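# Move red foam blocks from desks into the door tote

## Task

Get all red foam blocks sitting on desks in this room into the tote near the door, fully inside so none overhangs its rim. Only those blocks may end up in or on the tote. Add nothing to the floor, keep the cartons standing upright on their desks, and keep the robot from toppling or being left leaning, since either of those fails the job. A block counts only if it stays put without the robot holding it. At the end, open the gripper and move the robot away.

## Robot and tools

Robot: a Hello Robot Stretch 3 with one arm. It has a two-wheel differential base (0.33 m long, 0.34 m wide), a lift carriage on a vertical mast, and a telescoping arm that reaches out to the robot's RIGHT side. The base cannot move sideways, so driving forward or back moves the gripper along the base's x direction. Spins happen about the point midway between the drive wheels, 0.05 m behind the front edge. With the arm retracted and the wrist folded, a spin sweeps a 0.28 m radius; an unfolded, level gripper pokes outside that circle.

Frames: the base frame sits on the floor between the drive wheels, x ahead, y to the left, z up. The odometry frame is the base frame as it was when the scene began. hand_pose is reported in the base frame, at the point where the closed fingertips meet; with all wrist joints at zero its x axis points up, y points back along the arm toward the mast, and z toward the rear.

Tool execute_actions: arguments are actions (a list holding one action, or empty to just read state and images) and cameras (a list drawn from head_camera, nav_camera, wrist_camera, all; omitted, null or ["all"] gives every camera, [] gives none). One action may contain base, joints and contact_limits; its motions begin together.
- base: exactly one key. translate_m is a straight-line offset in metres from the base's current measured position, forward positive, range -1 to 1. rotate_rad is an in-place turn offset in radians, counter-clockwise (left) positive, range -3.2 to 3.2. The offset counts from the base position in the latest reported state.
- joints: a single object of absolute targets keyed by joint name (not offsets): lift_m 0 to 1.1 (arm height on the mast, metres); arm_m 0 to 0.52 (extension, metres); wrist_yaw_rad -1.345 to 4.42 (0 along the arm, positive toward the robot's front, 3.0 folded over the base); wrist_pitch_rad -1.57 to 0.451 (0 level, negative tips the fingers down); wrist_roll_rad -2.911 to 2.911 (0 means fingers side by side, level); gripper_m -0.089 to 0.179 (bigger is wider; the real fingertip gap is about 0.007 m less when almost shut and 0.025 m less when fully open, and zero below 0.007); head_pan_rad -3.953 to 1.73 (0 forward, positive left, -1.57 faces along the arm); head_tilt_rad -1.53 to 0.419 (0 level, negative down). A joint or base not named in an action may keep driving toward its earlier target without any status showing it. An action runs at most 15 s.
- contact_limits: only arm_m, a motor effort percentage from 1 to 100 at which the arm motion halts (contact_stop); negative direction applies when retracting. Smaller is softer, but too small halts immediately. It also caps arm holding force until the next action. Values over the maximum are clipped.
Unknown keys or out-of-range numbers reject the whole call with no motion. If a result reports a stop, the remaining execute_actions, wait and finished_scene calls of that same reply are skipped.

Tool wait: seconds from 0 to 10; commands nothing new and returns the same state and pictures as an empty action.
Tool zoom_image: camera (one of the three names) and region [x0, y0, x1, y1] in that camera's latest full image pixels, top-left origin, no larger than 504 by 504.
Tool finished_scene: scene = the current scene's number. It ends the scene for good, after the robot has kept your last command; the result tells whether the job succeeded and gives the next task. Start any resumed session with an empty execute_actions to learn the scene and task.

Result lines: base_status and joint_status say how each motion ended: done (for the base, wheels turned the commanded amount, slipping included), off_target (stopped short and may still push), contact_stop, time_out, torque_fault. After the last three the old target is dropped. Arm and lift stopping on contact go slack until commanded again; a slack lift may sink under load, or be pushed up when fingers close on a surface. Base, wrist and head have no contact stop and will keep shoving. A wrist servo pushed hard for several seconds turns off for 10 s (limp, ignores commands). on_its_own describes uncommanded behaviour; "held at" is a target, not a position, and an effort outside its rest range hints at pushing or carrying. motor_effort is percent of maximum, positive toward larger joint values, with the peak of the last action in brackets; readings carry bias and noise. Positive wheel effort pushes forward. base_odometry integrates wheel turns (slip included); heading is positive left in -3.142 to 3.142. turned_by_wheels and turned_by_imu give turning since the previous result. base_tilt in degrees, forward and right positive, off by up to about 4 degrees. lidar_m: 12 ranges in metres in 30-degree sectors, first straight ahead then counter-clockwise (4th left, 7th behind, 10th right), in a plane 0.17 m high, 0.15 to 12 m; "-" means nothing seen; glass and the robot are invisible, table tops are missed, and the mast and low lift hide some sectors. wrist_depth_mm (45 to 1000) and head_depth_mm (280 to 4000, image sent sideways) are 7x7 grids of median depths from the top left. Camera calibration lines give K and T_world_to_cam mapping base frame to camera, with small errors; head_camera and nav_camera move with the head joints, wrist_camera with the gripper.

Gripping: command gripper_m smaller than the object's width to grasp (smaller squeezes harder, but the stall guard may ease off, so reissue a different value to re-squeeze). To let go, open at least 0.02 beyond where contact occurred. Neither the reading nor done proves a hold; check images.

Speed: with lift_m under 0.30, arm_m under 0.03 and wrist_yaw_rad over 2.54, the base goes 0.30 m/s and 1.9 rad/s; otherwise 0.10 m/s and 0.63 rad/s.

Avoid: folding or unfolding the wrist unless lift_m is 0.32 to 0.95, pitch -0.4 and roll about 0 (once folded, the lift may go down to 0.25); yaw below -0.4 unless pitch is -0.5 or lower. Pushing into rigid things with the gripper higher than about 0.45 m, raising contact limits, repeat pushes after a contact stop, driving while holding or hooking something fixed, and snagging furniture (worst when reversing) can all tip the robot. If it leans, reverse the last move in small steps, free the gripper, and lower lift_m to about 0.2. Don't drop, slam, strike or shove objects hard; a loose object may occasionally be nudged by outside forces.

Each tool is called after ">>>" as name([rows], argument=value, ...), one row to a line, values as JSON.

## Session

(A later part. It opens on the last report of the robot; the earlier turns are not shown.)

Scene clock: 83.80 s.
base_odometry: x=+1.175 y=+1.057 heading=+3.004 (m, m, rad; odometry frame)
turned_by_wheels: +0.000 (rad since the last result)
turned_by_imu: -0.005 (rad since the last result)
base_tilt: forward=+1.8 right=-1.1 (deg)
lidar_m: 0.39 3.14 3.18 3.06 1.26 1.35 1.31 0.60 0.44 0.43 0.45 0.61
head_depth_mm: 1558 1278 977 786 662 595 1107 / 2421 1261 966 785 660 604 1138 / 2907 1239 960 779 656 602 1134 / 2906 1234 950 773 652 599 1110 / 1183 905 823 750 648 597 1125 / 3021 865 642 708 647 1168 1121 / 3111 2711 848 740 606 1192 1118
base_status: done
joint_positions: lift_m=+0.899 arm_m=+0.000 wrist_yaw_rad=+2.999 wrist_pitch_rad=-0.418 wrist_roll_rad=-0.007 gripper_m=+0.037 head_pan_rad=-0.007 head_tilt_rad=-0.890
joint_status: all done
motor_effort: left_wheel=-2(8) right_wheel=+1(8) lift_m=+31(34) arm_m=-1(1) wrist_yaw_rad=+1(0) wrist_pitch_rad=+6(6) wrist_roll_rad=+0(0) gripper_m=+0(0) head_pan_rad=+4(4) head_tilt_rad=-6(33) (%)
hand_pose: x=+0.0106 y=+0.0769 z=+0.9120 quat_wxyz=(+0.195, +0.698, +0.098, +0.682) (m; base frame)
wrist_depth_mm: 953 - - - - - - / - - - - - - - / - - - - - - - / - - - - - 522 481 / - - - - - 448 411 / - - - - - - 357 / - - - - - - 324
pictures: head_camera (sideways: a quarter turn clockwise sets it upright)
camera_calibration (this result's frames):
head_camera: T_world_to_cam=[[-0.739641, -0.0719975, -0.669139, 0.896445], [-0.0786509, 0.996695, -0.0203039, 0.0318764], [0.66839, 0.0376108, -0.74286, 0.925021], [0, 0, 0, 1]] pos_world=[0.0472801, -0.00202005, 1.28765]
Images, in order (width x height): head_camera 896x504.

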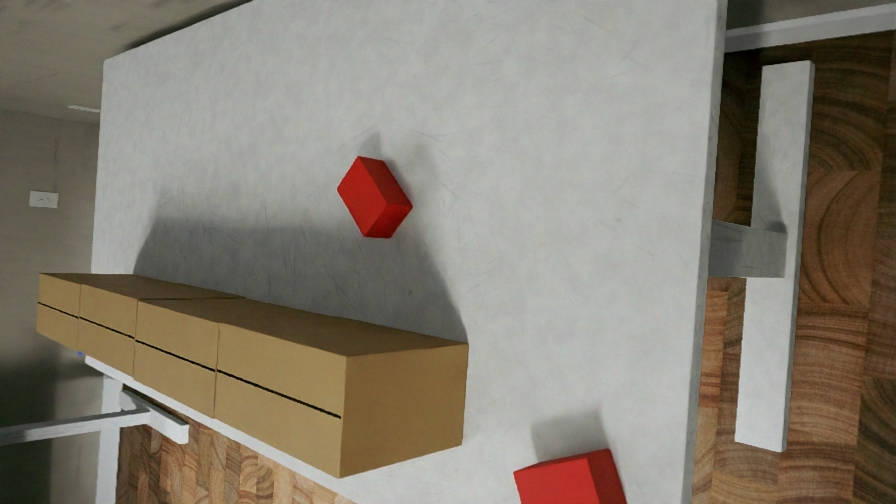

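>>> execute_actions([
  {"base": {"translate_m": 0.06}, "joints": {"wrist_yaw_rad": 0.0, "gripper_m": 0.15}},
], cameras=[])

>>> execute_actions([
  {"base": {"rotate_rad": 1.55}, "joints": {"lift_m": 1.0, "wrist_pitch_rad": -1.57, "head_pan_rad": -1.57, "head_tilt_rad": -0.8}},
], cameras=["head_camera", "wrist_camera"])

Scene clock: 94.33 s.
base_odometry: x=+1.115 y=+1.066 heading=+3.004 (m, m, rad; odometry frame)
turned_by_wheels: +0.000 (rad since the last result)
turned_by_imu: -0.001 (rad since the last result)
base_tilt: forward=+1.7 right=-1.1 (deg)
lidar_m: 0.32 3.10 3.17 3.07 1.30 1.42 1.37 0.60 0.44 0.43 0.45 0.62
head_depth_mm: 1557 1279 970 787 662 570 1064 / 2619 1263 964 783 659 569 1109 / 2927 1250 959 759 656 566 1105 / 2914 1237 950 775 652 564 1074 / 1187 907 832 750 649 562 1103 / 2977 864 640 633 645 559 1109 / 3068 2717 681 661 644 553 1116
base_status: done
joint_positions: lift_m=+0.899 arm_m=+0.000 wrist_yaw_rad=+0.002 wrist_pitch_rad=-0.418 wrist_roll_rad=-0.007 gripper_m=+0.150 head_pan_rad=-0.007 head_tilt_rad=-0.890
joint_status: all done
motor_effort: left_wheel=-1(4) right_wheel=+1(5) lift_m=+31(31) arm_m=-1(1) wrist_yaw_rad=-4(3) wrist_pitch_rad=+6(6) wrist_roll_rad=+0(0) gripper_m=+0(83) head_pan_rad=+4(4) head_tilt_rad=-6(6) (%)
hand_pose: x=-0.0210 y=-0.3698 z=+0.9120 quat_wxyz=(+0.695, +0.148, -0.689, -0.146) (m; base frame)
wrist_depth_mm: 151 153 157 161 167 161 161 / 163 167 171 176 182 174 182 / 178 182 187 193 200 190 205 / 195 201 208 214 223 212 233 / 216 222 231 241 249 239 252 / 242 244 262 274 273 238 239 / 275 - 301 318 337 356 373
pictures: none
No camera images: the call's "cameras" was empty. Leave "cameras" out to get every camera's image.

Scene clock: 97.77 s.
base_odometry: x=+1.115 y=+1.066 heading=-1.730 (m, m, rad; odometry frame)
turned_by_wheels: +1.550 (rad since the last result)
turned_by_imu: +1.581 (rad since the last result)
base_tilt: forward=+1.7 right=-1.1 (deg)
lidar_m: 3.05 1.30 1.42 1.37 0.59 0.44 0.43 0.45 0.62 0.32 3.11 3.18
head_depth_mm: 1726 1484 1163 - - - - / 2805 1556 1133 - - - - / 2922 1528 1099 - - - - / 2938 1366 1088 847 714 587 - / 2975 1024 801 772 691 586 539 / 2882 3088 730 610 669 582 526 / 2885 3249 2406 628 682 558 1054
base_status: done
joint_positions: lift_m=+0.999 arm_m=+0.000 wrist_yaw_rad=+0.001 wrist_pitch_rad=-1.555 wrist_roll_rad=-0.007 gripper_m=+0.150 head_pan_rad=-1.563 head_tilt_rad=-0.804
joint_status: all done
joint sent to its limit — the command would take wrist_pitch_rad past its lower limit, so that joint was sent only as far as its limit.
motor_effort: left_wheel=-2(5) right_wheel=+2(6) lift_m=+31(28) arm_m=-1(1) wrist_yaw_rad=-2(4) wrist_pitch_rad=-2(5) wrist_roll_rad=+0(0) gripper_m=+0(1) head_pan_rad=-4(43) head_tilt_rad=+2(19) (%)
hand_pose: x=-0.0217 y=-0.1251 z=+0.8814 quat_wxyz=(+0.506, +0.498, -0.501, -0.494) (m; base frame)
wrist_depth_mm: 288 293 304 307 315 321 328 / 296 300 306 314 323 330 382 / 303 - - - - 634 437 / - - - - - 653 447 / - - - - - 579 455 / - - - - - 745 449 / - - - - - 704 527
pictures: head_camera (sideways: a quarter turn clockwise sets it upright), wrist_camera
camera_calibration (this result's frames):
head_camera: T_world_to_cam=[[-0.0823074, 0.678364, -0.730101, 0.971879], [0.995459, 0.0911188, -0.0275605, 0.0347742], [0.0478299, -0.729054, -0.682783, 0.850673], [0, 0, 0, 1]] pos_world=[0.00468895, -0.0422699, 1.29135]
wrist_camera: T_world_to_cam=[[-0.988305, 0.134555, 0.0717463, -0.070348], [0.144409, 0.976991, 0.156954, 0.0158022], [-0.0489766, 0.165479, -0.984996, 1.05604], [0, 0, 0, 1]] pos_world=[-0.020086, -0.180725, 1.04276]
Images, in order (width x height): head_camera 896x504, wrist_camera 644x364.

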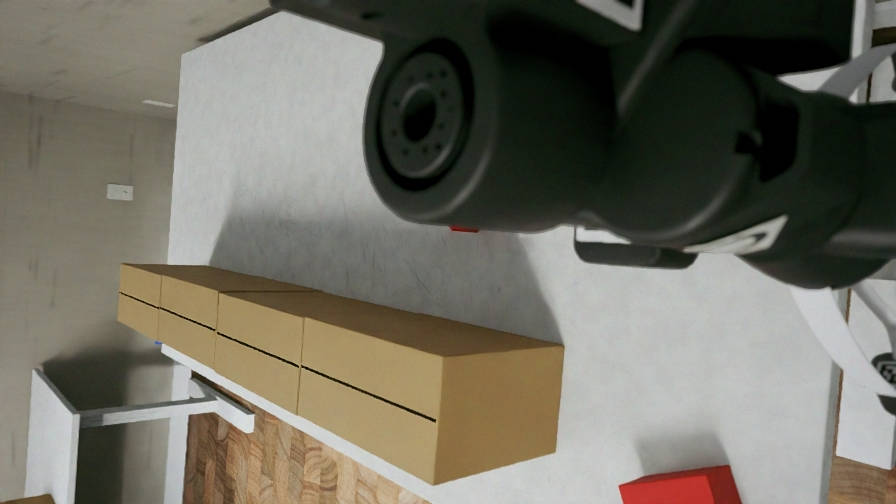

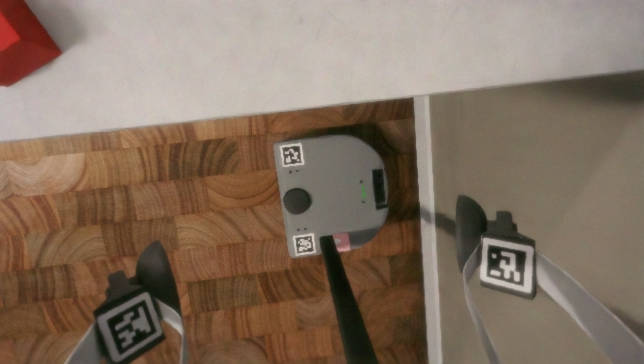

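>>> execute_actions([
  {"joints": {"lift_m": 1.05, "arm_m": 0.45, "wrist_roll_rad": 0.76, "gripper_m": 0.125}},
], cameras=["head_camera", "wrist_camera"])

Scene clock: 104.53 s.
base_odometry: x=+1.115 y=+1.066 heading=-1.730 (m, m, rad; odometry frame)
turned_by_wheels: +0.000 (rad since the last result)
turned_by_imu: -0.001 (rad since the last result)
base_tilt: forward=+1.7 right=-1.0 (deg)
lidar_m: 3.06 1.30 1.42 1.37 0.59 0.44 0.43 0.45 0.62 0.33 3.09 3.18
head_depth_mm: 1715 1473 1117 863 707 598 527 / - 1482 1108 859 704 594 535 / - - 1102 788 698 590 533 / 2954 1313 1050 846 695 588 531 / 2968 1021 801 770 691 585 538 / 2879 3118 731 609 670 584 536 / 2877 3216 2390 629 680 556 1047
base_status: not commanded
joint_positions: lift_m=+1.049 arm_m=+0.450 wrist_yaw_rad=+0.000 wrist_pitch_rad=-1.556 wrist_roll_rad=+0.756 gripper_m=+0.125 head_pan_rad=-1.563 head_tilt_rad=-0.804
joint_status: all done
motor_effort: left_wheel=-1(2) right_wheel=+2(2) lift_m=+31(34) arm_m=+4(4) wrist_yaw_rad=+0(2) wrist_pitch_rad=-2(2) wrist_roll_rad=+1(2) gripper_m=-1(79) head_pan_rad=-4(4) head_tilt_rad=+3(3) (%)
hand_pose: x=-0.0216 y=-0.5742 z=+0.9314 quat_wxyz=(+0.282, +0.278, -0.654, -0.645) (m; base frame)
wrist_depth_mm: 333 339 346 354 360 372 380 / 341 349 353 360 371 380 389 / 345 358 359 371 379 390 398 / 292 365 370 380 390 397 413 / 238 305 382 390 400 409 424 / 202 234 359 403 414 427 - / 197 203 275 416 426 434 -
pictures: head_camera (sideways: a quarter turn clockwise sets it upright), wrist_camera
camera_calibration (this result's frames):
head_camera: T_world_to_cam=[[-0.0821667, 0.678246, -0.730227, 0.972042], [0.995477, 0.0909087, -0.0275759, 0.0347943], [0.0476807, -0.72919, -0.682648, 0.850498], [0, 0, 0, 1]] pos_world=[0.00468027, -0.0422716, 1.29136]
wrist_camera: T_world_to_cam=[[-0.62115, 0.781182, 0.0626658, 0.374164], [0.778645, 0.606114, 0.162287, 0.242464], [0.0887933, 0.149599, -0.984752, 1.17325], [0, 0, 0, 1]] pos_world=[-0.0605578, -0.614768, 1.09256]
Images, in order (width x height): head_camera 896x504, wrist_camera 644x364.

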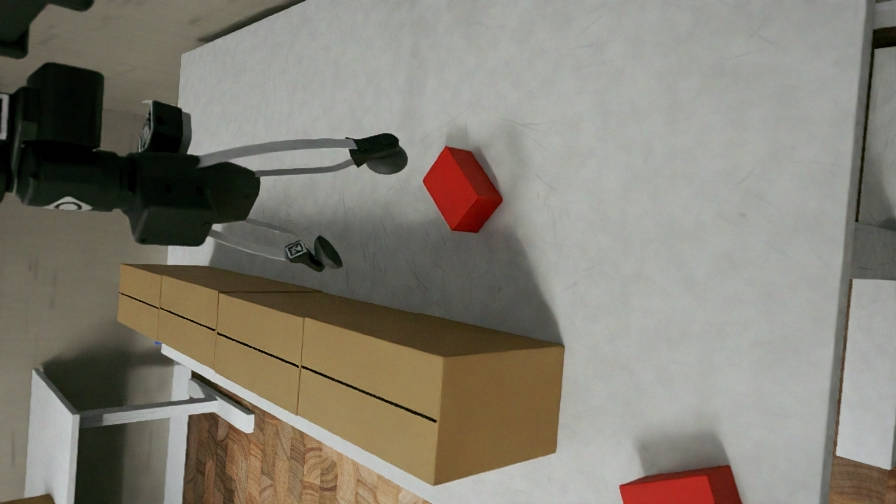

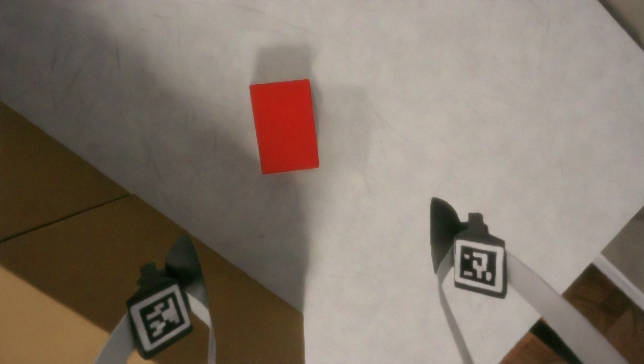

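>>> execute_actions([
  {"base": {"translate_m": -0.033}, "joints": {"lift_m": 0.93, "arm_m": 0.504}},
], cameras=["head_camera", "wrist_camera"])

Scene clock: 111.60 s.
base_odometry: x=+1.120 y=+1.098 heading=-1.730 (m, m, rad; odometry frame)
turned_by_wheels: +0.000 (rad since the last result)
turned_by_imu: -0.001 (rad since the last result)
base_tilt: forward=+1.7 right=-1.0 (deg)
lidar_m: 3.10 1.32 1.42 1.37 0.55 0.41 0.39 0.41 0.57 0.32 3.11 3.21
head_depth_mm: 1571 1336 - 837 706 597 526 / 2750 1394 1099 858 702 594 534 / 2888 - 1018 810 699 592 533 / 2925 1447 1084 808 695 587 530 / 2969 1079 943 818 690 586 538 / 2896 2903 730 627 672 583 537 / 2882 3260 2300 610 666 581 1054
base_status: done
joint_positions: lift_m=+0.931 arm_m=+0.504 wrist_yaw_rad=+0.000 wrist_pitch_rad=-1.556 wrist_roll_rad=+0.756 gripper_m=+0.125 head_pan_rad=-1.563 head_tilt_rad=-0.804
joint_status: all done
motor_effort: left_wheel=-2(5) right_wheel=+2(6) lift_m=+7(31) arm_m=+4(4) wrist_yaw_rad=+0(1) wrist_pitch_rad=-2(2) wrist_roll_rad=+1(1) gripper_m=-1(0) head_pan_rad=-3(3) head_tilt_rad=+3(3) (%)
hand_pose: x=-0.0216 y=-0.6281 z=+0.8129 quat_wxyz=(+0.282, +0.278, -0.653, -0.645) (m; base frame)
wrist_depth_mm: 227 231 234 239 245 252 256 / 231 235 240 246 251 259 264 / 236 241 246 250 259 265 269 / 243 247 253 212 264 270 279 / 249 254 258 217 271 280 287 / 243 258 266 271 281 287 293 / 210 244 273 278 288 296 302
pictures: head_camera (sideways: a quarter turn clockwise sets it upright), wrist_camera
camera_calibration (this result's frames):
head_camera: T_world_to_cam=[[-0.0821667, 0.678235, -0.730237, 0.972055], [0.995477, 0.0909083, -0.0275771, 0.0347958], [0.0476808, -0.7292, -0.682638, 0.850485], [0, 0, 0, 1]] pos_world=[0.00468027, -0.0422717, 1.29136]
wrist_camera: T_world_to_cam=[[-0.62115, 0.781172, 0.0627894, 0.423637], [0.778645, 0.606088, 0.162383, 0.29431], [0.0887932, 0.149755, -0.984728, 1.06468], [0, 0, 0, 1]] pos_world=[-0.0605578, -0.668752, 0.974029]
Images, in order (width x height): head_camera 896x504, wrist_camera 644x364.

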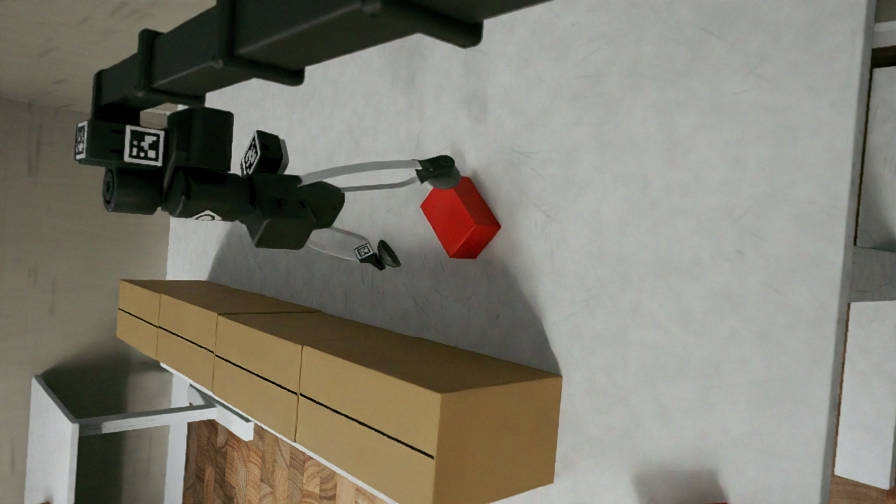

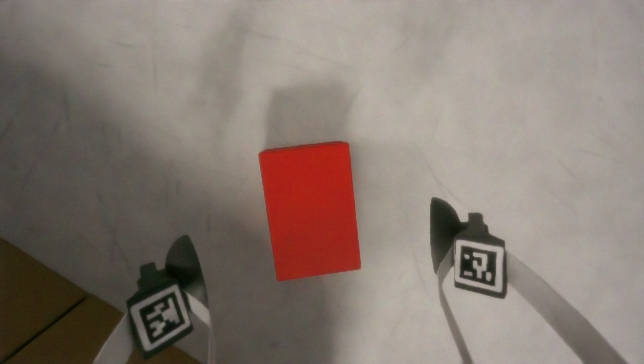

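>>> execute_actions([
  {"joints": {"lift_m": 0.865}},
], cameras=["head_camera", "wrist_camera"])

Scene clock: 114.47 s.
base_odometry: x=+1.120 y=+1.098 heading=-1.730 (m, m, rad; odometry frame)
turned_by_wheels: +0.000 (rad since the last result)
turned_by_imu: +0.000 (rad since the last result)
base_tilt: forward=+1.7 right=-1.1 (deg)
lidar_m: 3.09 1.33 1.42 1.37 0.55 0.41 0.39 0.41 0.57 0.32 3.09 3.19
head_depth_mm: 1579 1438 1203 - - 582 527 / 2762 2176 1059 846 703 595 535 / 2908 3143 - 811 699 591 533 / 2956 1437 1111 795 696 588 531 / 2958 1084 940 820 691 587 539 / 2928 2937 731 628 669 582 537 / 2881 3234 2290 611 667 581 1048
base_status: not commanded
joint_positions: lift_m=+0.866 arm_m=+0.504 wrist_yaw_rad=+0.000 wrist_pitch_rad=-1.556 wrist_roll_rad=+0.756 gripper_m=+0.125 head_pan_rad=-1.563 head_tilt_rad=-0.804
joint_status: all done
motor_effort: left_wheel=-1(2) right_wheel=+2(2) lift_m=+7(4) arm_m=+4(4) wrist_yaw_rad=+0(0) wrist_pitch_rad=-2(2) wrist_roll_rad=+1(1) gripper_m=+0(1) head_pan_rad=-3(4) head_tilt_rad=+3(3) (%)
hand_pose: x=-0.0216 y=-0.6281 z=+0.7479 quat_wxyz=(+0.282, +0.278, -0.653, -0.645) (m; base frame)
wrist_depth_mm: 168 171 174 178 183 186 191 / 172 174 178 182 187 192 196 / 176 178 183 185 192 196 201 / 180 184 185 146 196 201 206 / 184 188 191 149 200 207 211 / 189 191 196 153 206 213 219 / 194 197 202 206 213 219 225
pictures: head_camera (sideways: a quarter turn clockwise sets it upright), wrist_camera
camera_calibration (this result's frames):
head_camera: T_world_to_cam=[[-0.0821667, 0.678235, -0.730237, 0.972055], [0.995477, 0.0909084, -0.0275771, 0.0347958], [0.0476809, -0.7292, -0.682637, 0.850485], [0, 0, 0, 1]] pos_world=[0.00468027, -0.0422717, 1.29136]
wrist_camera: T_world_to_cam=[[-0.62115, 0.781173, 0.0627894, 0.427719], [0.778645, 0.606088, 0.162383, 0.304866], [0.0887933, 0.149755, -0.984728, 1.00067], [0, 0, 0, 1]] pos_world=[-0.0605578, -0.668753, 0.909029]
Images, in order (width x height): head_camera 896x504, wrist_camera 644x364.

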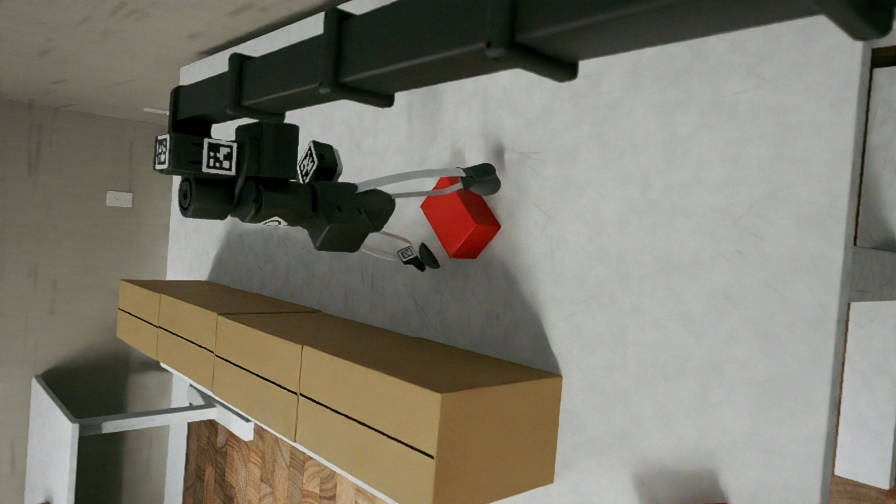

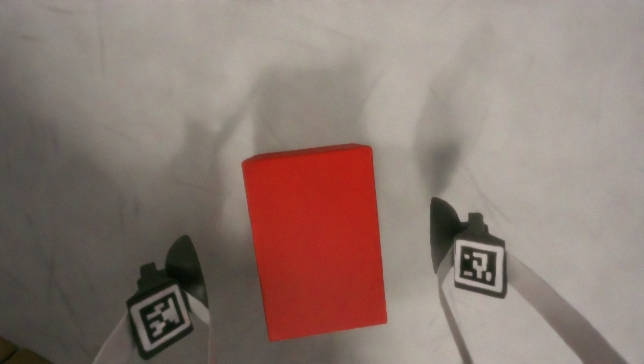

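>>> execute_actions([
  {"joints": {"gripper_m": 0.03}},
], cameras=["wrist_camera"])

Scene clock: 116.53 s.
base_odometry: x=+1.120 y=+1.098 heading=-1.730 (m, m, rad; odometry frame)
turned_by_wheels: +0.000 (rad since the last result)
turned_by_imu: +0.000 (rad since the last result)
base_tilt: forward=+1.7 right=-1.1 (deg)
lidar_m: 3.10 1.33 1.42 1.37 0.55 0.41 0.39 0.41 0.57 0.32 3.11 3.21
head_depth_mm: 1584 1438 1211 - - 584 527 / 2759 2178 1059 846 702 594 534 / 2892 3148 - 829 700 590 533 / 2932 1444 1082 803 693 589 531 / 2962 1081 942 817 691 585 540 / 2920 2913 731 628 671 584 536 / 2900 3247 2300 609 668 580 535
base_status: not commanded
joint_positions: lift_m=+0.866 arm_m=+0.504 wrist_yaw_rad=+0.000 wrist_pitch_rad=-1.556 wrist_roll_rad=+0.756 gripper_m=+0.031 head_pan_rad=-1.563 head_tilt_rad=-0.804
joint_status: all done
motor_effort: left_wheel=-1(2) right_wheel=+2(2) lift_m=+7(7) arm_m=+3(3) wrist_yaw_rad=-1(1) wrist_pitch_rad=-2(2) wrist_roll_rad=+1(1) gripper_m=-13(84) head_pan_rad=-4(4) head_tilt_rad=+3(3) (%)
hand_pose: x=-0.0216 y=-0.6281 z=+0.7479 quat_wxyz=(+0.282, +0.278, -0.653, -0.645) (m; base frame)
wrist_depth_mm: 168 171 174 178 183 186 191 / 172 175 179 182 187 191 196 / 176 179 183 186 191 196 201 / 179 183 184 143 196 200 206 / 184 188 189 146 200 207 213 / 188 193 171 150 207 213 217 / 193 198 202 207 213 218 224
pictures: wrist_camera
camera_calibration (this result's frames):
wrist_camera: T_world_to_cam=[[-0.62115, 0.781171, 0.0628119, 0.427695], [0.778646, 0.606083, 0.1624, 0.304845], [0.0887933, 0.149783, -0.984724, 1.00069], [0, 0, 0, 1]] pos_world=[-0.0605578, -0.668751, 0.909028]
Images, in order (width x height): wrist_camera 644x364.

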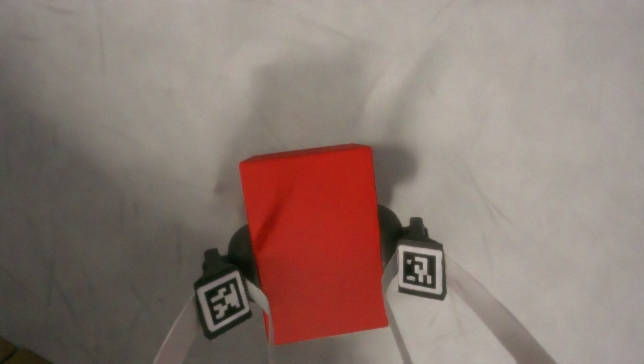

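>>> execute_actions([
  {"joints": {"lift_m": 0.94, "arm_m": 0.15, "wrist_roll_rad": 0.0}},
], cameras=["wrist_camera"])

>>> execute_actions([
  {"base": {"translate_m": 0.46}, "joints": {"arm_m": 0.0, "wrist_pitch_rad": -0.4, "wrist_yaw_rad": 3.0, "head_pan_rad": -1.9, "head_tilt_rad": -1.0}},
], cameras=["head_camera", "wrist_camera"])

Scene clock: 129.93 s.
base_odometry: x=+1.120 y=+1.098 heading=-1.730 (m, m, rad; odometry frame)
turned_by_wheels: +0.000 (rad since the last result)
turned_by_imu: -0.001 (rad since the last result)
base_tilt: forward=+1.7 right=-1.2 (deg)
lidar_m: 3.09 1.32 1.42 1.37 0.55 0.41 0.39 0.41 0.57 0.32 3.10 3.23
head_depth_mm: 1578 1412 - - 707 597 527 / 2774 1568 - - 696 593 535 / 2938 1539 1225 - - 491 533 / 2965 1439 1092 862 693 463 531 / 2976 1080 939 818 692 585 540 / 2951 2958 731 628 670 583 537 / 2908 3237 2300 609 667 582 1053
base_status: not commanded
joint_positions: lift_m=+0.939 arm_m=+0.150 wrist_yaw_rad=+0.000 wrist_pitch_rad=-1.557 wrist_roll_rad=+0.004 gripper_m=+0.031 head_pan_rad=-1.563 head_tilt_rad=-0.803
joint_status: all done
motor_effort: left_wheel=-1(2) right_wheel=+2(2) lift_m=+31(34) arm_m=-4(5) wrist_yaw_rad=+0(0) wrist_pitch_rad=-2(2) wrist_roll_rad=-2(2) gripper_m=-13(15) head_pan_rad=-4(3) head_tilt_rad=+3(1) (%)
hand_pose: x=-0.0216 y=-0.2747 z=+0.8214 quat_wxyz=(+0.503, +0.496, -0.504, -0.498) (m; base frame)
wrist_depth_mm: 235 239 243 249 255 260 268 / 241 245 250 255 261 269 274 / 246 250 257 261 268 274 280 / 253 257 260 142 275 282 290 / 258 262 265 147 281 291 374 / 263 269 210 150 967 615 435 / - - - 154 - 714 447
pictures: wrist_camera
camera_calibration (this result's frames):
wrist_camera: T_world_to_cam=[[-0.986596, 0.146541, 0.0717877, -0.042604], [0.156328, 0.974937, 0.158304, 0.169904], [-0.0467904, 0.167405, -0.984777, 1.0221], [0, 0, 0, 1]] pos_world=[-0.0207691, -0.330507, 0.982704]
Images, in order (width x height): wrist_camera 644x364.

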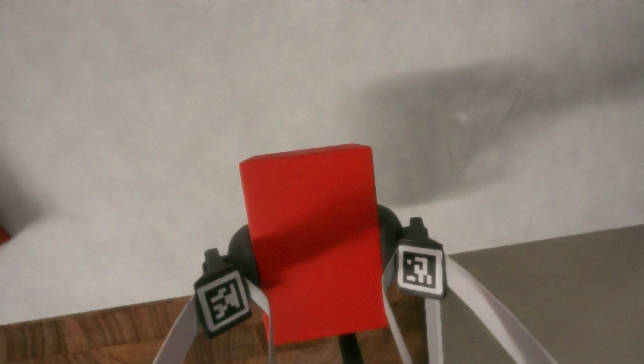

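Scene clock: 135.50 s.
base_odometry: x=+1.048 y=+0.644 heading=-1.730 (m, m, rad; odometry frame)
turned_by_wheels: +0.000 (rad since the last result)
turned_by_imu: -0.003 (rad since the last result)
base_tilt: forward=+1.8 right=-1.1 (deg)
lidar_m: 2.62 1.79 1.02 1.36 1.20 0.89 0.86 0.53 1.24 1.66 3.42 2.76
head_depth_mm: 1322 1031 904 - - 1225 1114 / 1322 997 610 - 595 1223 1129 / 1306 692 - - 603 1204 - / 879 770 830 - 602 - - / 1093 1006 860 - - - - / 1348 2206 1883 - - 1226 1099 / 2830 2263 1874 1680 - 1225 1099
base_status: done
joint_positions: lift_m=+0.939 arm_m=+0.001 wrist_yaw_rad=+2.998 wrist_pitch_rad=-0.422 wrist_roll_rad=+0.004 gripper_m=+0.031 head_pan_rad=-1.893 head_tilt_rad=-0.988
joint_status: all done
motor_effort: left_wheel=-2(3) right_wheel=+1(6) lift_m=+31(31) arm_m=-4(4) wrist_yaw_rad=+2(7) wrist_pitch_rad=+7(7) wrist_roll_rad=-1(2) gripper_m=-14(14) head_pan_rad=-3(28) head_tilt_rad=-7(29) (%)
hand_pose: x=+0.0108 y=+0.0761 z=+0.9511 quat_wxyz=(+0.198, +0.701, +0.098, +0.678) (m; base frame)
wrist_depth_mm: - - - - 987 753 - / - - - - - - - / - - - - - - - / - - - 143 - - - / - - 145 146 - - - / - - - 150 - - - / - - - 155 - - -
pictures: head_camera (sideways: a quarter turn clockwise sets it upright), wrist_camera
camera_calibration (this result's frames):
head_camera: T_world_to_cam=[[0.180601, 0.784216, -0.593623, 0.792438], [0.972425, -0.232915, -0.0118492, 0.0144557], [-0.147556, -0.575114, -0.804656, 1.01035], [0, 0, 0, 1]] pos_world=[-0.00808917, -0.0370078, 1.28357]
wrist_camera: T_world_to_cam=[[0.958453, -0.266305, -0.102222, 0.104557], [-0.233616, -0.527194, -0.817001, 0.848397], [0.16368, 0.806938, -0.567503, 0.644794], [0, 0, 0, 1]] pos_world=[-0.00755351, -0.0451954, 1.06975]
Images, in order (width x height): head_camera 896x504, wrist_camera 644x364.

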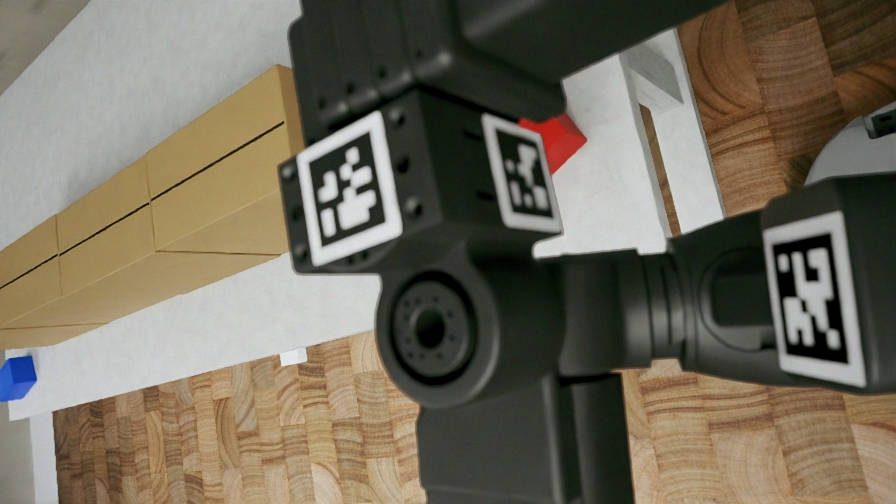

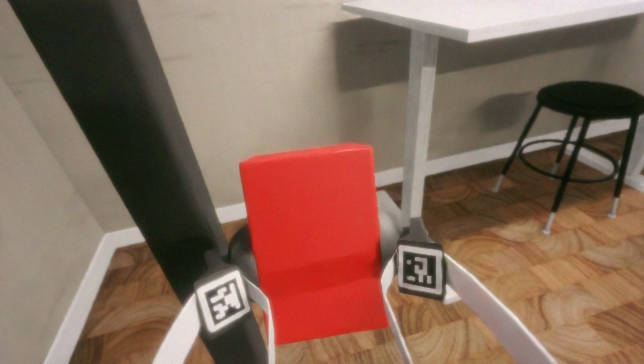

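>>> execute_actions([
  {"base": {"translate_m": 0.6}, "joints": {"lift_m": 0.27, "head_pan_rad": -0.6, "head_tilt_rad": -0.6}},
], cameras=["head_camera", "wrist_camera"])

Scene clock: 146.70 s.
base_odometry: x=+0.953 y=+0.052 heading=-1.730 (m, m, rad; odometry frame)
turned_by_wheels: +0.000 (rad since the last result)
turned_by_imu: -0.004 (rad since the last result)
base_tilt: forward=+1.7 right=-1.1 (deg)
lidar_m: 2.01 1.11 0.91 0.86 1.41 1.52 1.47 1.08 1.89 2.97 3.18 2.20
head_depth_mm: 2787 3099 3485 2665 1960 1553 1293 / 2557 2842 3256 2622 1951 1533 1287 / 2381 2662 2978 2512 1922 1529 1275 / 2266 2499 2779 2514 1909 1528 1268 / 2111 2311 2591 2432 1895 1513 1256 / 1972 2172 2341 2382 1865 1509 1250 / 1904 2055 2241 2288 1851 1487 1245
base_status: done
joint_positions: lift_m=+0.271 arm_m=+0.001 wrist_yaw_rad=+2.999 wrist_pitch_rad=-0.421 wrist_roll_rad=+0.004 gripper_m=+0.031 head_pan_rad=-0.607 head_tilt_rad=-0.605
joint_status: all done
motor_effort: left_wheel=-1(7) right_wheel=+1(7) lift_m=+7(25) arm_m=-4(4) wrist_yaw_rad=+2(2) wrist_pitch_rad=+7(7) wrist_roll_rad=-2(2) gripper_m=-14(14) head_pan_rad=+4(44) head_tilt_rad=+3(36) (%)
hand_pose: x=+0.0107 y=+0.0762 z=+0.2827 quat_wxyz=(+0.197, +0.701, +0.098, +0.678) (m; base frame)
wrist_depth_mm: - - - - - - - / - - - - - - - / - - - 975 916 878 813 / 873 - 703 143 699 671 645 / 679 636 145 146 568 552 523 / 550 528 - 150 449 465 454 / 466 486 - 153 412 405 392
pictures: head_camera (sideways: a quarter turn clockwise sets it upright), wrist_camera
camera_calibration (this result's frames):
head_camera: T_world_to_cam=[[-0.472116, 0.234053, -0.849898, 1.13042], [0.505504, 0.861727, -0.0434953, 0.0585176], [0.7222, -0.450161, -0.525149, 0.641495], [0, 0, 0, 1]] pos_world=[0.0408224, -0.0262289, 1.30017]
wrist_camera: T_world_to_cam=[[0.958634, -0.265625, -0.102299, 0.0363557], [-0.233205, -0.526853, -0.817338, 0.302415], [0.163208, 0.807385, -0.567004, 0.265247], [0, 0, 0, 1]] pos_world=[-0.00761759, -0.0451711, 0.40129]
Images, in order (width x height): head_camera 896x504, wrist_camera 644x364.

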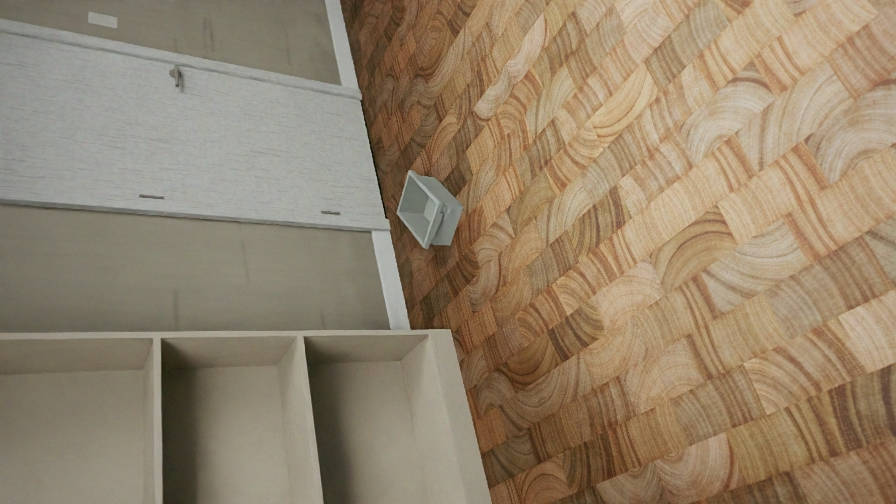

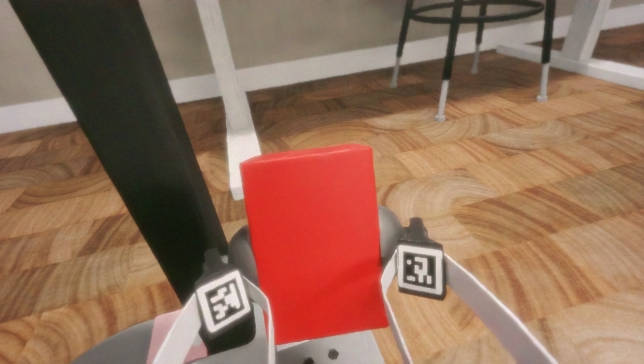

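>>> execute_actions([
  {"base": {"rotate_rad": -0.55}, "joints": {"head_pan_rad": -0.2, "head_tilt_rad": -0.7}},
], cameras=[])

>>> execute_actions([
  {"base": {"translate_m": 1.0}},
], cameras=["head_camera"])

Scene clock: 157.13 s.
base_odometry: x=+0.953 y=+0.052 heading=-2.280 (m, m, rad; odometry frame)
turned_by_wheels: -0.550 (rad since the last result)
turned_by_imu: -0.560 (rad since the last result)
base_tilt: forward=+1.7 right=-1.1 (deg)
lidar_m: 2.20 2.01 1.11 0.91 1.36 1.40 1.53 1.47 1.07 1.88 2.96 3.19
head_depth_mm: 3290 3649 3236 2296 1781 1451 1232 / 3054 3545 3180 2270 1771 1443 1224 / 2747 3117 3136 2243 1749 1442 1221 / 2546 2822 3003 2231 1737 1434 1210 / 2359 2600 2855 2199 1732 1420 1206 / 2211 2413 2653 2175 1714 1415 1197 / 1913 2092 2366 2154 1708 1401 1196
base_status: done
joint_positions: lift_m=+0.271 arm_m=+0.001 wrist_yaw_rad=+2.999 wrist_pitch_rad=-0.421 wrist_roll_rad=+0.004 gripper_m=+0.031 head_pan_rad=-0.207 head_tilt_rad=-0.692
joint_status: all done
motor_effort: left_wheel=+1(8) right_wheel=-2(8) lift_m=+7(7) arm_m=-3(3) wrist_yaw_rad=+1(2) wrist_pitch_rad=+7(7) wrist_roll_rad=-2(2) gripper_m=-15(14) head_pan_rad=+4(35) head_tilt_rad=-4(18) (%)
hand_pose: x=+0.0107 y=+0.0762 z=+0.2827 quat_wxyz=(+0.197, +0.701, +0.098, +0.678) (m; base frame)
wrist_depth_mm: 963 - - - - - - / - - - - - - - / - - - 970 949 873 814 / 788 - 709 143 695 680 635 / 625 618 145 147 572 546 531 / 551 528 - 150 447 470 448 / 465 479 - 153 411 405 393
pictures: none
No camera images: the call's "cameras" was empty. Leave "cameras" out to get every camera's image.

Scene clock: 162.23 s.
base_odometry: x=+0.302 y=-0.707 heading=-2.280 (m, m, rad; odometry frame)
turned_by_wheels: +0.000 (rad since the last result)
turned_by_imu: -0.004 (rad since the last result)
base_tilt: forward=+1.8 right=-1.0 (deg)
lidar_m: 1.20 1.40 1.20 1.95 1.44 1.30 2.43 1.89 2.16 2.63 2.45 2.07
head_depth_mm: 2109 2453 2854 2299 1784 1459 1228 / 1878 2149 2562 2246 1769 1443 1221 / 1707 1933 2221 2246 1747 1439 1215 / 1569 1755 2006 2153 1689 1428 1207 / 1461 1626 1837 2029 1672 1422 1203 / 1370 1502 1679 1881 1725 1407 1196 / 1283 1394 1517 1640 1564 1403 1194
base_status: done
joint_positions: lift_m=+0.271 arm_m=+0.001 wrist_yaw_rad=+2.999 wrist_pitch_rad=-0.421 wrist_roll_rad=+0.004 gripper_m=+0.031 head_pan_rad=-0.207 head_tilt_rad=-0.692
joint_status: not commanded
motor_effort: left_wheel=+1(8) right_wheel=-2(5) lift_m=+7(7) arm_m=-3(3) wrist_yaw_rad=+1(2) wrist_pitch_rad=+7(7) wrist_roll_rad=-2(1) gripper_m=-14(13) head_pan_rad=+4(4) head_tilt_rad=-4(5) (%)
hand_pose: x=+0.0106 y=+0.0762 z=+0.2827 quat_wxyz=(+0.197, +0.701, +0.098, +0.678) (m; base frame)
wrist_depth_mm: - - - - - - - / - - - - - - 941 / - - - 997 940 877 815 / 878 - 704 143 698 680 640 / 667 650 145 147 561 555 527 / 546 531 - 150 447 468 451 / 468 477 - 153 410 404 393
pictures: head_camera (sideways: a quarter turn clockwise sets it upright)
camera_calibration (this result's frames):
head_camera: T_world_to_cam=[[-0.596778, 0.0465807, -0.801053, 1.0675], [0.126578, 0.991279, -0.0366576, 0.0519225], [0.792359, -0.123272, -0.59747, 0.735156], [0, 0, 0, 1]] pos_world=[0.0479806, -0.0105702, 1.29626]
Images, in order (width x height): head_camera 896x504.

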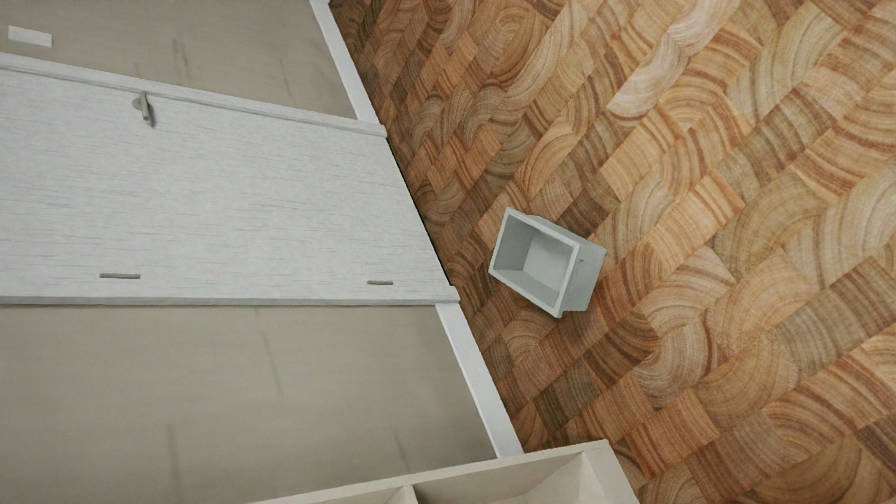

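>>> execute_actions([
  {"base": {"translate_m": 0.92}, "joints": {"head_pan_rad": -0.6, "head_tilt_rad": -1.1}},
], cameras=[])

>>> execute_actions([
  {"base": {"rotate_rad": 1.07}, "joints": {"lift_m": 0.34, "head_pan_rad": -1.57, "head_tilt_rad": -1.15}},
], cameras=["head_camera"])

Scene clock: 174.00 s.
base_odometry: x=-0.297 y=-1.406 heading=-2.280 (m, m, rad; odometry frame)
turned_by_wheels: +0.000 (rad since the last result)
turned_by_imu: -0.004 (rad since the last result)
base_tilt: forward=+1.7 right=-1.1 (deg)
lidar_m: 0.67 0.33 0.34 0.84 1.95 1.96 3.28 2.74 3.24 2.52 2.03 0.91
head_depth_mm: 2199 2027 1728 1521 1345 1217 1106 / 2162 2020 1718 1508 1345 1214 1114 / 1611 1915 1725 1511 1324 1209 - / 1254 1518 1684 1512 1309 1209 1125 / 1049 1219 1460 1507 1313 1200 1110 / 891 1020 1184 1412 1333 1201 1096 / 777 880 1012 1181 1290 1204 1062
base_status: done
joint_positions: lift_m=+0.271 arm_m=+0.001 wrist_yaw_rad=+2.999 wrist_pitch_rad=-0.421 wrist_roll_rad=+0.004 gripper_m=+0.031 head_pan_rad=-0.593 head_tilt_rad=-1.087
joint_status: all done
motor_effort: left_wheel=+1(7) right_wheel=-2(5) lift_m=+7(7) arm_m=-4(4) wrist_yaw_rad=+1(1) wrist_pitch_rad=+7(7) wrist_roll_rad=-1(2) gripper_m=-14(14) head_pan_rad=-4(34) head_tilt_rad=-8(41) (%)
hand_pose: x=+0.0106 y=+0.0762 z=+0.2827 quat_wxyz=(+0.197, +0.701, +0.098, +0.678) (m; base frame)
wrist_depth_mm: - - 916 816 636 349 475 / - - 969 898 703 402 510 / - - 870 736 665 449 548 / 860 - 702 143 523 533 577 / 680 649 145 146 470 517 528 / 549 528 - 150 448 466 445 / 463 476 - 153 407 405 390
pictures: none
No camera images: the call's "cameras" was empty. Leave "cameras" out to get every camera's image.

Scene clock: 176.23 s.
base_odometry: x=-0.297 y=-1.406 heading=-1.210 (m, m, rad; odometry frame)
turned_by_wheels: +1.070 (rad since the last result)
turned_by_imu: +1.089 (rad since the last result)
base_tilt: forward=+1.7 right=-1.1 (deg)
lidar_m: 0.62 0.87 1.95 2.08 3.25 2.73 3.28 2.03 2.09 0.86 0.66 0.33
head_depth_mm: 2046 1888 1646 1463 1322 1201 1115 / 1583 1840 1639 1462 1321 1205 - / 1267 1607 1633 1462 1298 - - / 1061 1290 1585 1452 1293 - - / 913 1072 1328 1447 1309 1192 1101 / 805 941 1131 1370 1304 1188 1090 / 736 839 972 1157 1287 1172 1079
base_status: done
joint_positions: lift_m=+0.339 arm_m=+0.001 wrist_yaw_rad=+2.999 wrist_pitch_rad=-0.421 wrist_roll_rad=+0.004 gripper_m=+0.031 head_pan_rad=-1.563 head_tilt_rad=-1.136
joint_status: all done
motor_effort: left_wheel=-2(8) right_wheel=+2(8) lift_m=+31(30) arm_m=-3(3) wrist_yaw_rad=+1(1) wrist_pitch_rad=+7(7) wrist_roll_rad=-2(2) gripper_m=-14(13) head_pan_rad=-4(47) head_tilt_rad=-8(19) (%)
hand_pose: x=+0.0106 y=+0.0762 z=+0.3512 quat_wxyz=(+0.197, +0.701, +0.098, +0.678) (m; base frame)
wrist_depth_mm: - - - - - - 698 / - - - - - - 753 / - - - - - - 760 / - - 828 143 833 787 619 / 794 763 145 146 650 641 564 / 642 622 - 150 521 543 513 / 544 529 - 153 477 472 454
pictures: head_camera (sideways: a quarter turn clockwise sets it upright)
camera_calibration (this result's frames):
head_camera: T_world_to_cam=[[-0.0839287, 0.879488, -0.468463, 0.631004], [0.995418, 0.0956124, 0.0011652, -0.00262891], [0.0458157, -0.466219, -0.883482, 1.11163], [0, 0, 0, 1]] pos_world=[0.004646, -0.036445, 1.27771]
Images, in order (width x height): head_camera 896x504.

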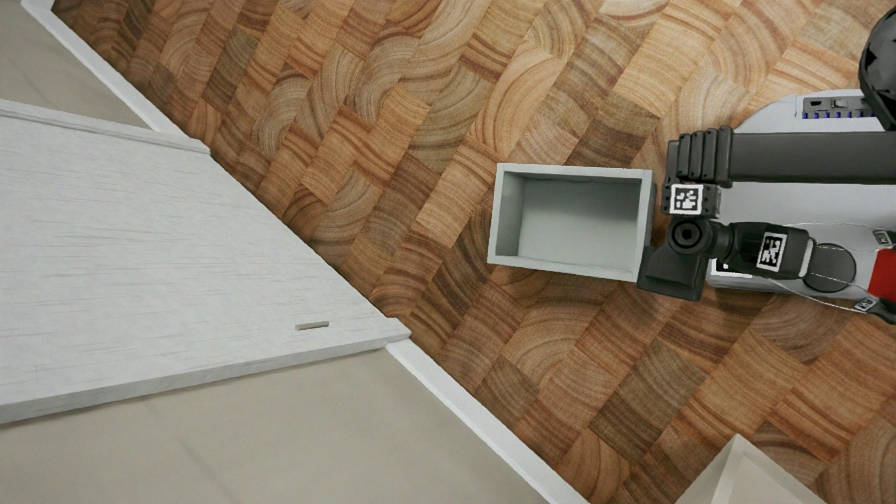

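>>> execute_actions([
  {"joints": {"wrist_yaw_rad": 0.0, "arm_m": 0.06}},
], cameras=[])

>>> execute_actions([
  {"joints": {"wrist_pitch_rad": -1.555, "arm_m": 0.33}},
], cameras=["head_camera", "wrist_camera"])

Scene clock: 180.33 s.
base_odometry: x=-0.297 y=-1.406 heading=-1.210 (m, m, rad; odometry frame)
turned_by_wheels: +0.000 (rad since the last result)
turned_by_imu: -0.001 (rad since the last result)
base_tilt: forward=+1.7 right=-1.2 (deg)
lidar_m: 0.62 0.87 1.96 2.08 3.25 2.73 3.28 2.03 2.09 0.86 0.66 0.33
head_depth_mm: 2052 1886 1645 1462 1322 1199 1110 / 1583 1833 1645 1461 1315 1197 - / 1262 1602 1651 1458 1304 - - / 1061 1291 1582 1458 1254 1212 - / 911 1072 1322 1449 1312 1192 1093 / 805 938 1134 1375 1311 1188 1090 / 736 837 967 1152 1287 1166 1073
base_status: not commanded
joint_positions: lift_m=+0.339 arm_m=+0.060 wrist_yaw_rad=+0.002 wrist_pitch_rad=-0.421 wrist_roll_rad=+0.004 gripper_m=+0.031 head_pan_rad=-1.563 head_tilt_rad=-1.136
joint_status: all done
motor_effort: left_wheel=-1(1) right_wheel=+2(2) lift_m=+31(31) arm_m=+4(2) wrist_yaw_rad=-3(7) wrist_pitch_rad=+7(7) wrist_roll_rad=-1(1) gripper_m=-14(14) head_pan_rad=-3(4) head_tilt_rad=-9(8) (%)
hand_pose: x=-0.0210 y=-0.4287 z=+0.3512 quat_wxyz=(+0.691, +0.148, -0.692, -0.148) (m; base frame)
wrist_depth_mm: 410 490 679 - - - - / 419 499 715 - - - - / 429 527 724 - - - 957 / 436 562 672 143 820 792 752 / 446 572 670 146 663 643 620 / 462 569 351 150 424 542 525 / 464 526 501 155 452 476 454
pictures: none
No camera images: the call's "cameras" was empty. Leave "cameras" out to get every camera's image.

Scene clock: 183.53 s.
base_odometry: x=-0.297 y=-1.406 heading=-1.210 (m, m, rad; odometry frame)
turned_by_wheels: +0.000 (rad since the last result)
turned_by_imu: -0.001 (rad since the last result)
base_tilt: forward=+1.6 right=-1.1 (deg)
lidar_m: 0.62 0.87 1.95 2.07 3.25 2.73 3.27 2.03 2.10 0.86 0.66 0.33
head_depth_mm: 2041 1877 1646 1462 1322 1199 1109 / 1590 1836 1648 1473 1317 1202 - / 1260 1604 1636 - 1311 1215 - / 1059 1293 1579 1475 1278 1212 - / 913 1068 1327 1452 1307 1187 1097 / 806 941 1127 1374 1306 1187 1094 / 736 836 973 1154 1281 1173 1080
base_status: not commanded
joint_positions: lift_m=+0.339 arm_m=+0.330 wrist_yaw_rad=+0.000 wrist_pitch_rad=-1.550 wrist_roll_rad=+0.004 gripper_m=+0.031 head_pan_rad=-1.563 head_tilt_rad=-1.136
joint_status: all done
motor_effort: left_wheel=-1(2) right_wheel=+2(2) lift_m=+31(31) arm_m=+3(5) wrist_yaw_rad=-1(3) wrist_pitch_rad=-2(7) wrist_roll_rad=-2(2) gripper_m=-14(14) head_pan_rad=-4(4) head_tilt_rad=-8(7) (%)
hand_pose: x=-0.0216 y=-0.4559 z=+0.2213 quat_wxyz=(+0.504, +0.494, -0.506, -0.496) (m; base frame)
wrist_depth_mm: 342 347 359 364 369 378 389 / 353 359 264 293 286 390 401 / 359 366 370 379 322 402 408 / 368 374 263 143 306 412 421 / 374 384 268 147 284 422 430 / 385 392 214 150 298 430 445 / 393 401 413 309 313 442 452
pictures: head_camera (sideways: a quarter turn clockwise sets it upright), wrist_camera
camera_calibration (this result's frames):
head_camera: T_world_to_cam=[[-0.0838918, 0.879491, -0.468463, 0.631004], [0.995422, 0.0955707, 0.00116519, -0.00262892], [0.0457961, -0.466221, -0.883482, 1.11163], [0, 0, 0, 1]] pos_world=[0.00464447, -0.0364449, 1.27771]
wrist_camera: T_world_to_cam=[[-0.986624, 0.146826, 0.0708153, 0.0273729], [0.156142, 0.975997, 0.151824, 0.443456], [-0.0468238, 0.16085, -0.985867, 0.458681], [0, 0, 0, 1]] pos_world=[-0.0207579, -0.51061, 0.382933]
Images, in order (width x height): head_camera 896x504, wrist_camera 644x364.

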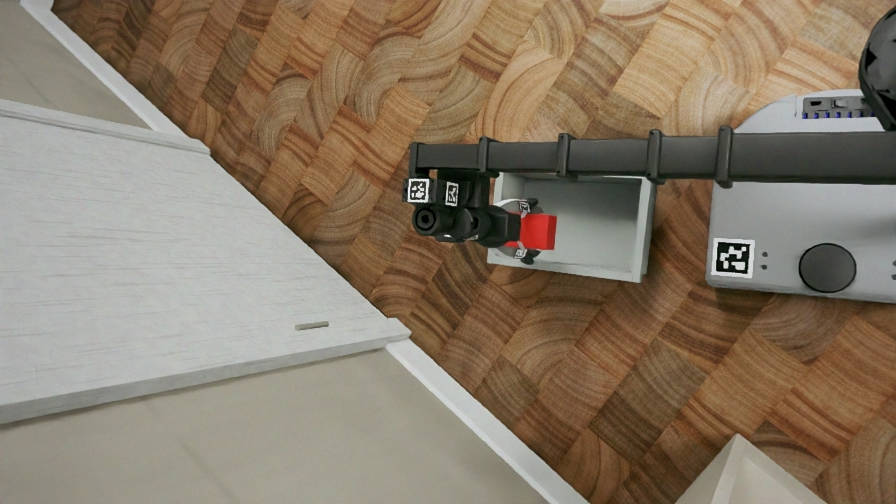

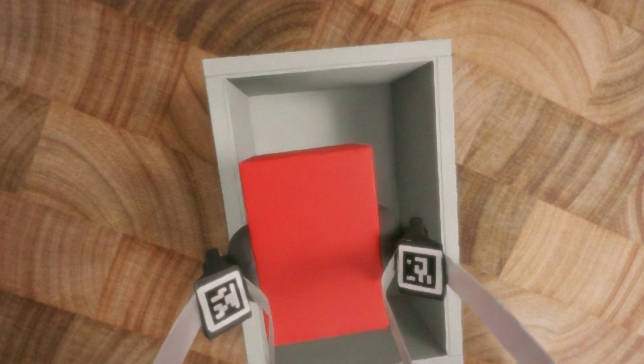

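>>> execute_actions([
  {"base": {"translate_m": -0.023}, "joints": {"arm_m": 0.372, "lift_m": 0.175}},
], cameras=["head_camera", "wrist_camera"])

Scene clock: 189.63 s.
base_odometry: x=-0.305 y=-1.384 heading=-1.210 (m, m, rad; odometry frame)
turned_by_wheels: +0.000 (rad since the last result)
turned_by_imu: -0.001 (rad since the last result)
base_tilt: forward=+1.8 right=-1.1 (deg)
lidar_m: 0.64 0.90 1.96 1.93 3.23 2.72 3.25 2.02 2.01 0.89 0.69 0.36
head_depth_mm: 2086 1881 1649 1460 1321 1196 1098 / 1647 1860 1646 1469 1317 1198 - / 1305 1678 1645 1505 1310 1215 - / 1098 1337 1572 1475 1277 1209 - / 943 1106 1358 1451 1318 1192 1096 / 827 964 1160 1386 1308 1187 1095 / 758 863 1001 1191 1288 1187 1087
base_status: done
joint_positions: lift_m=+0.176 arm_m=+0.372 wrist_yaw_rad=+0.000 wrist_pitch_rad=-1.551 wrist_roll_rad=+0.004 gripper_m=+0.031 head_pan_rad=-1.563 head_tilt_rad=-1.136
joint_status: all done
motor_effort: left_wheel=-1(5) right_wheel=+2(4) lift_m=+7(28) arm_m=+4(3) wrist_yaw_rad=+0(0) wrist_pitch_rad=-2(2) wrist_roll_rad=-1(2) gripper_m=-14(13) head_pan_rad=-4(4) head_tilt_rad=-9(8) (%)
hand_pose: x=-0.0216 y=-0.4976 z=+0.0578 quat_wxyz=(+0.504, +0.494, -0.505, -0.496) (m; base frame)
wrist_depth_mm: 195 198 204 208 212 216 219 / 198 93 94 96 98 100 103 / 92 106 186 191 219 147 107 / 103 139 208 143 223 152 109 / 100 135 200 146 214 156 113 / 100 131 168 150 231 151 115 / 101 120 230 236 242 180 122
pictures: head_camera (sideways: a quarter turn clockwise sets it upright), wrist_camera
camera_calibration (this result's frames):
head_camera: T_world_to_cam=[[-0.0837263, 0.879507, -0.468463, 0.631002], [0.99544, 0.0953834, 0.00116521, -0.00262906], [0.0457084, -0.466229, -0.883482, 1.11163], [0, 0, 0, 1]] pos_world=[0.00463761, -0.0364446, 1.27771]
wrist_camera: T_world_to_cam=[[-0.986624, 0.14675, 0.0709753, 0.0450303], [0.156142, 0.975831, 0.152886, 0.508858], [-0.0468238, 0.161923, -0.985692, 0.304725], [0, 0, 0, 1]] pos_world=[-0.020758, -0.55251, 0.219371]
Images, in order (width x height): head_camera 896x504, wrist_camera 644x364.

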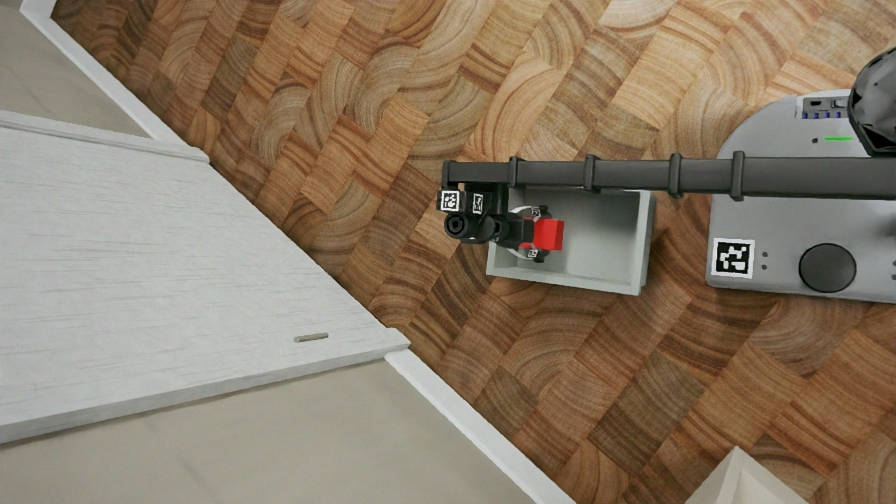

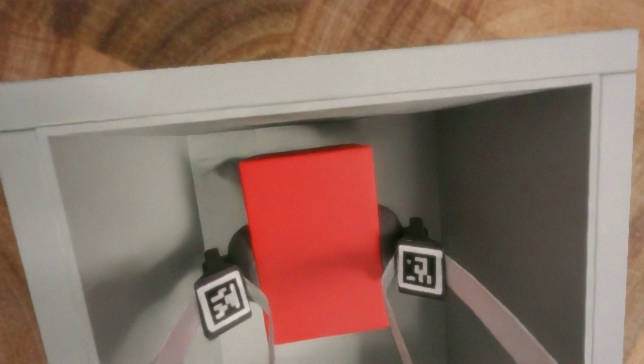

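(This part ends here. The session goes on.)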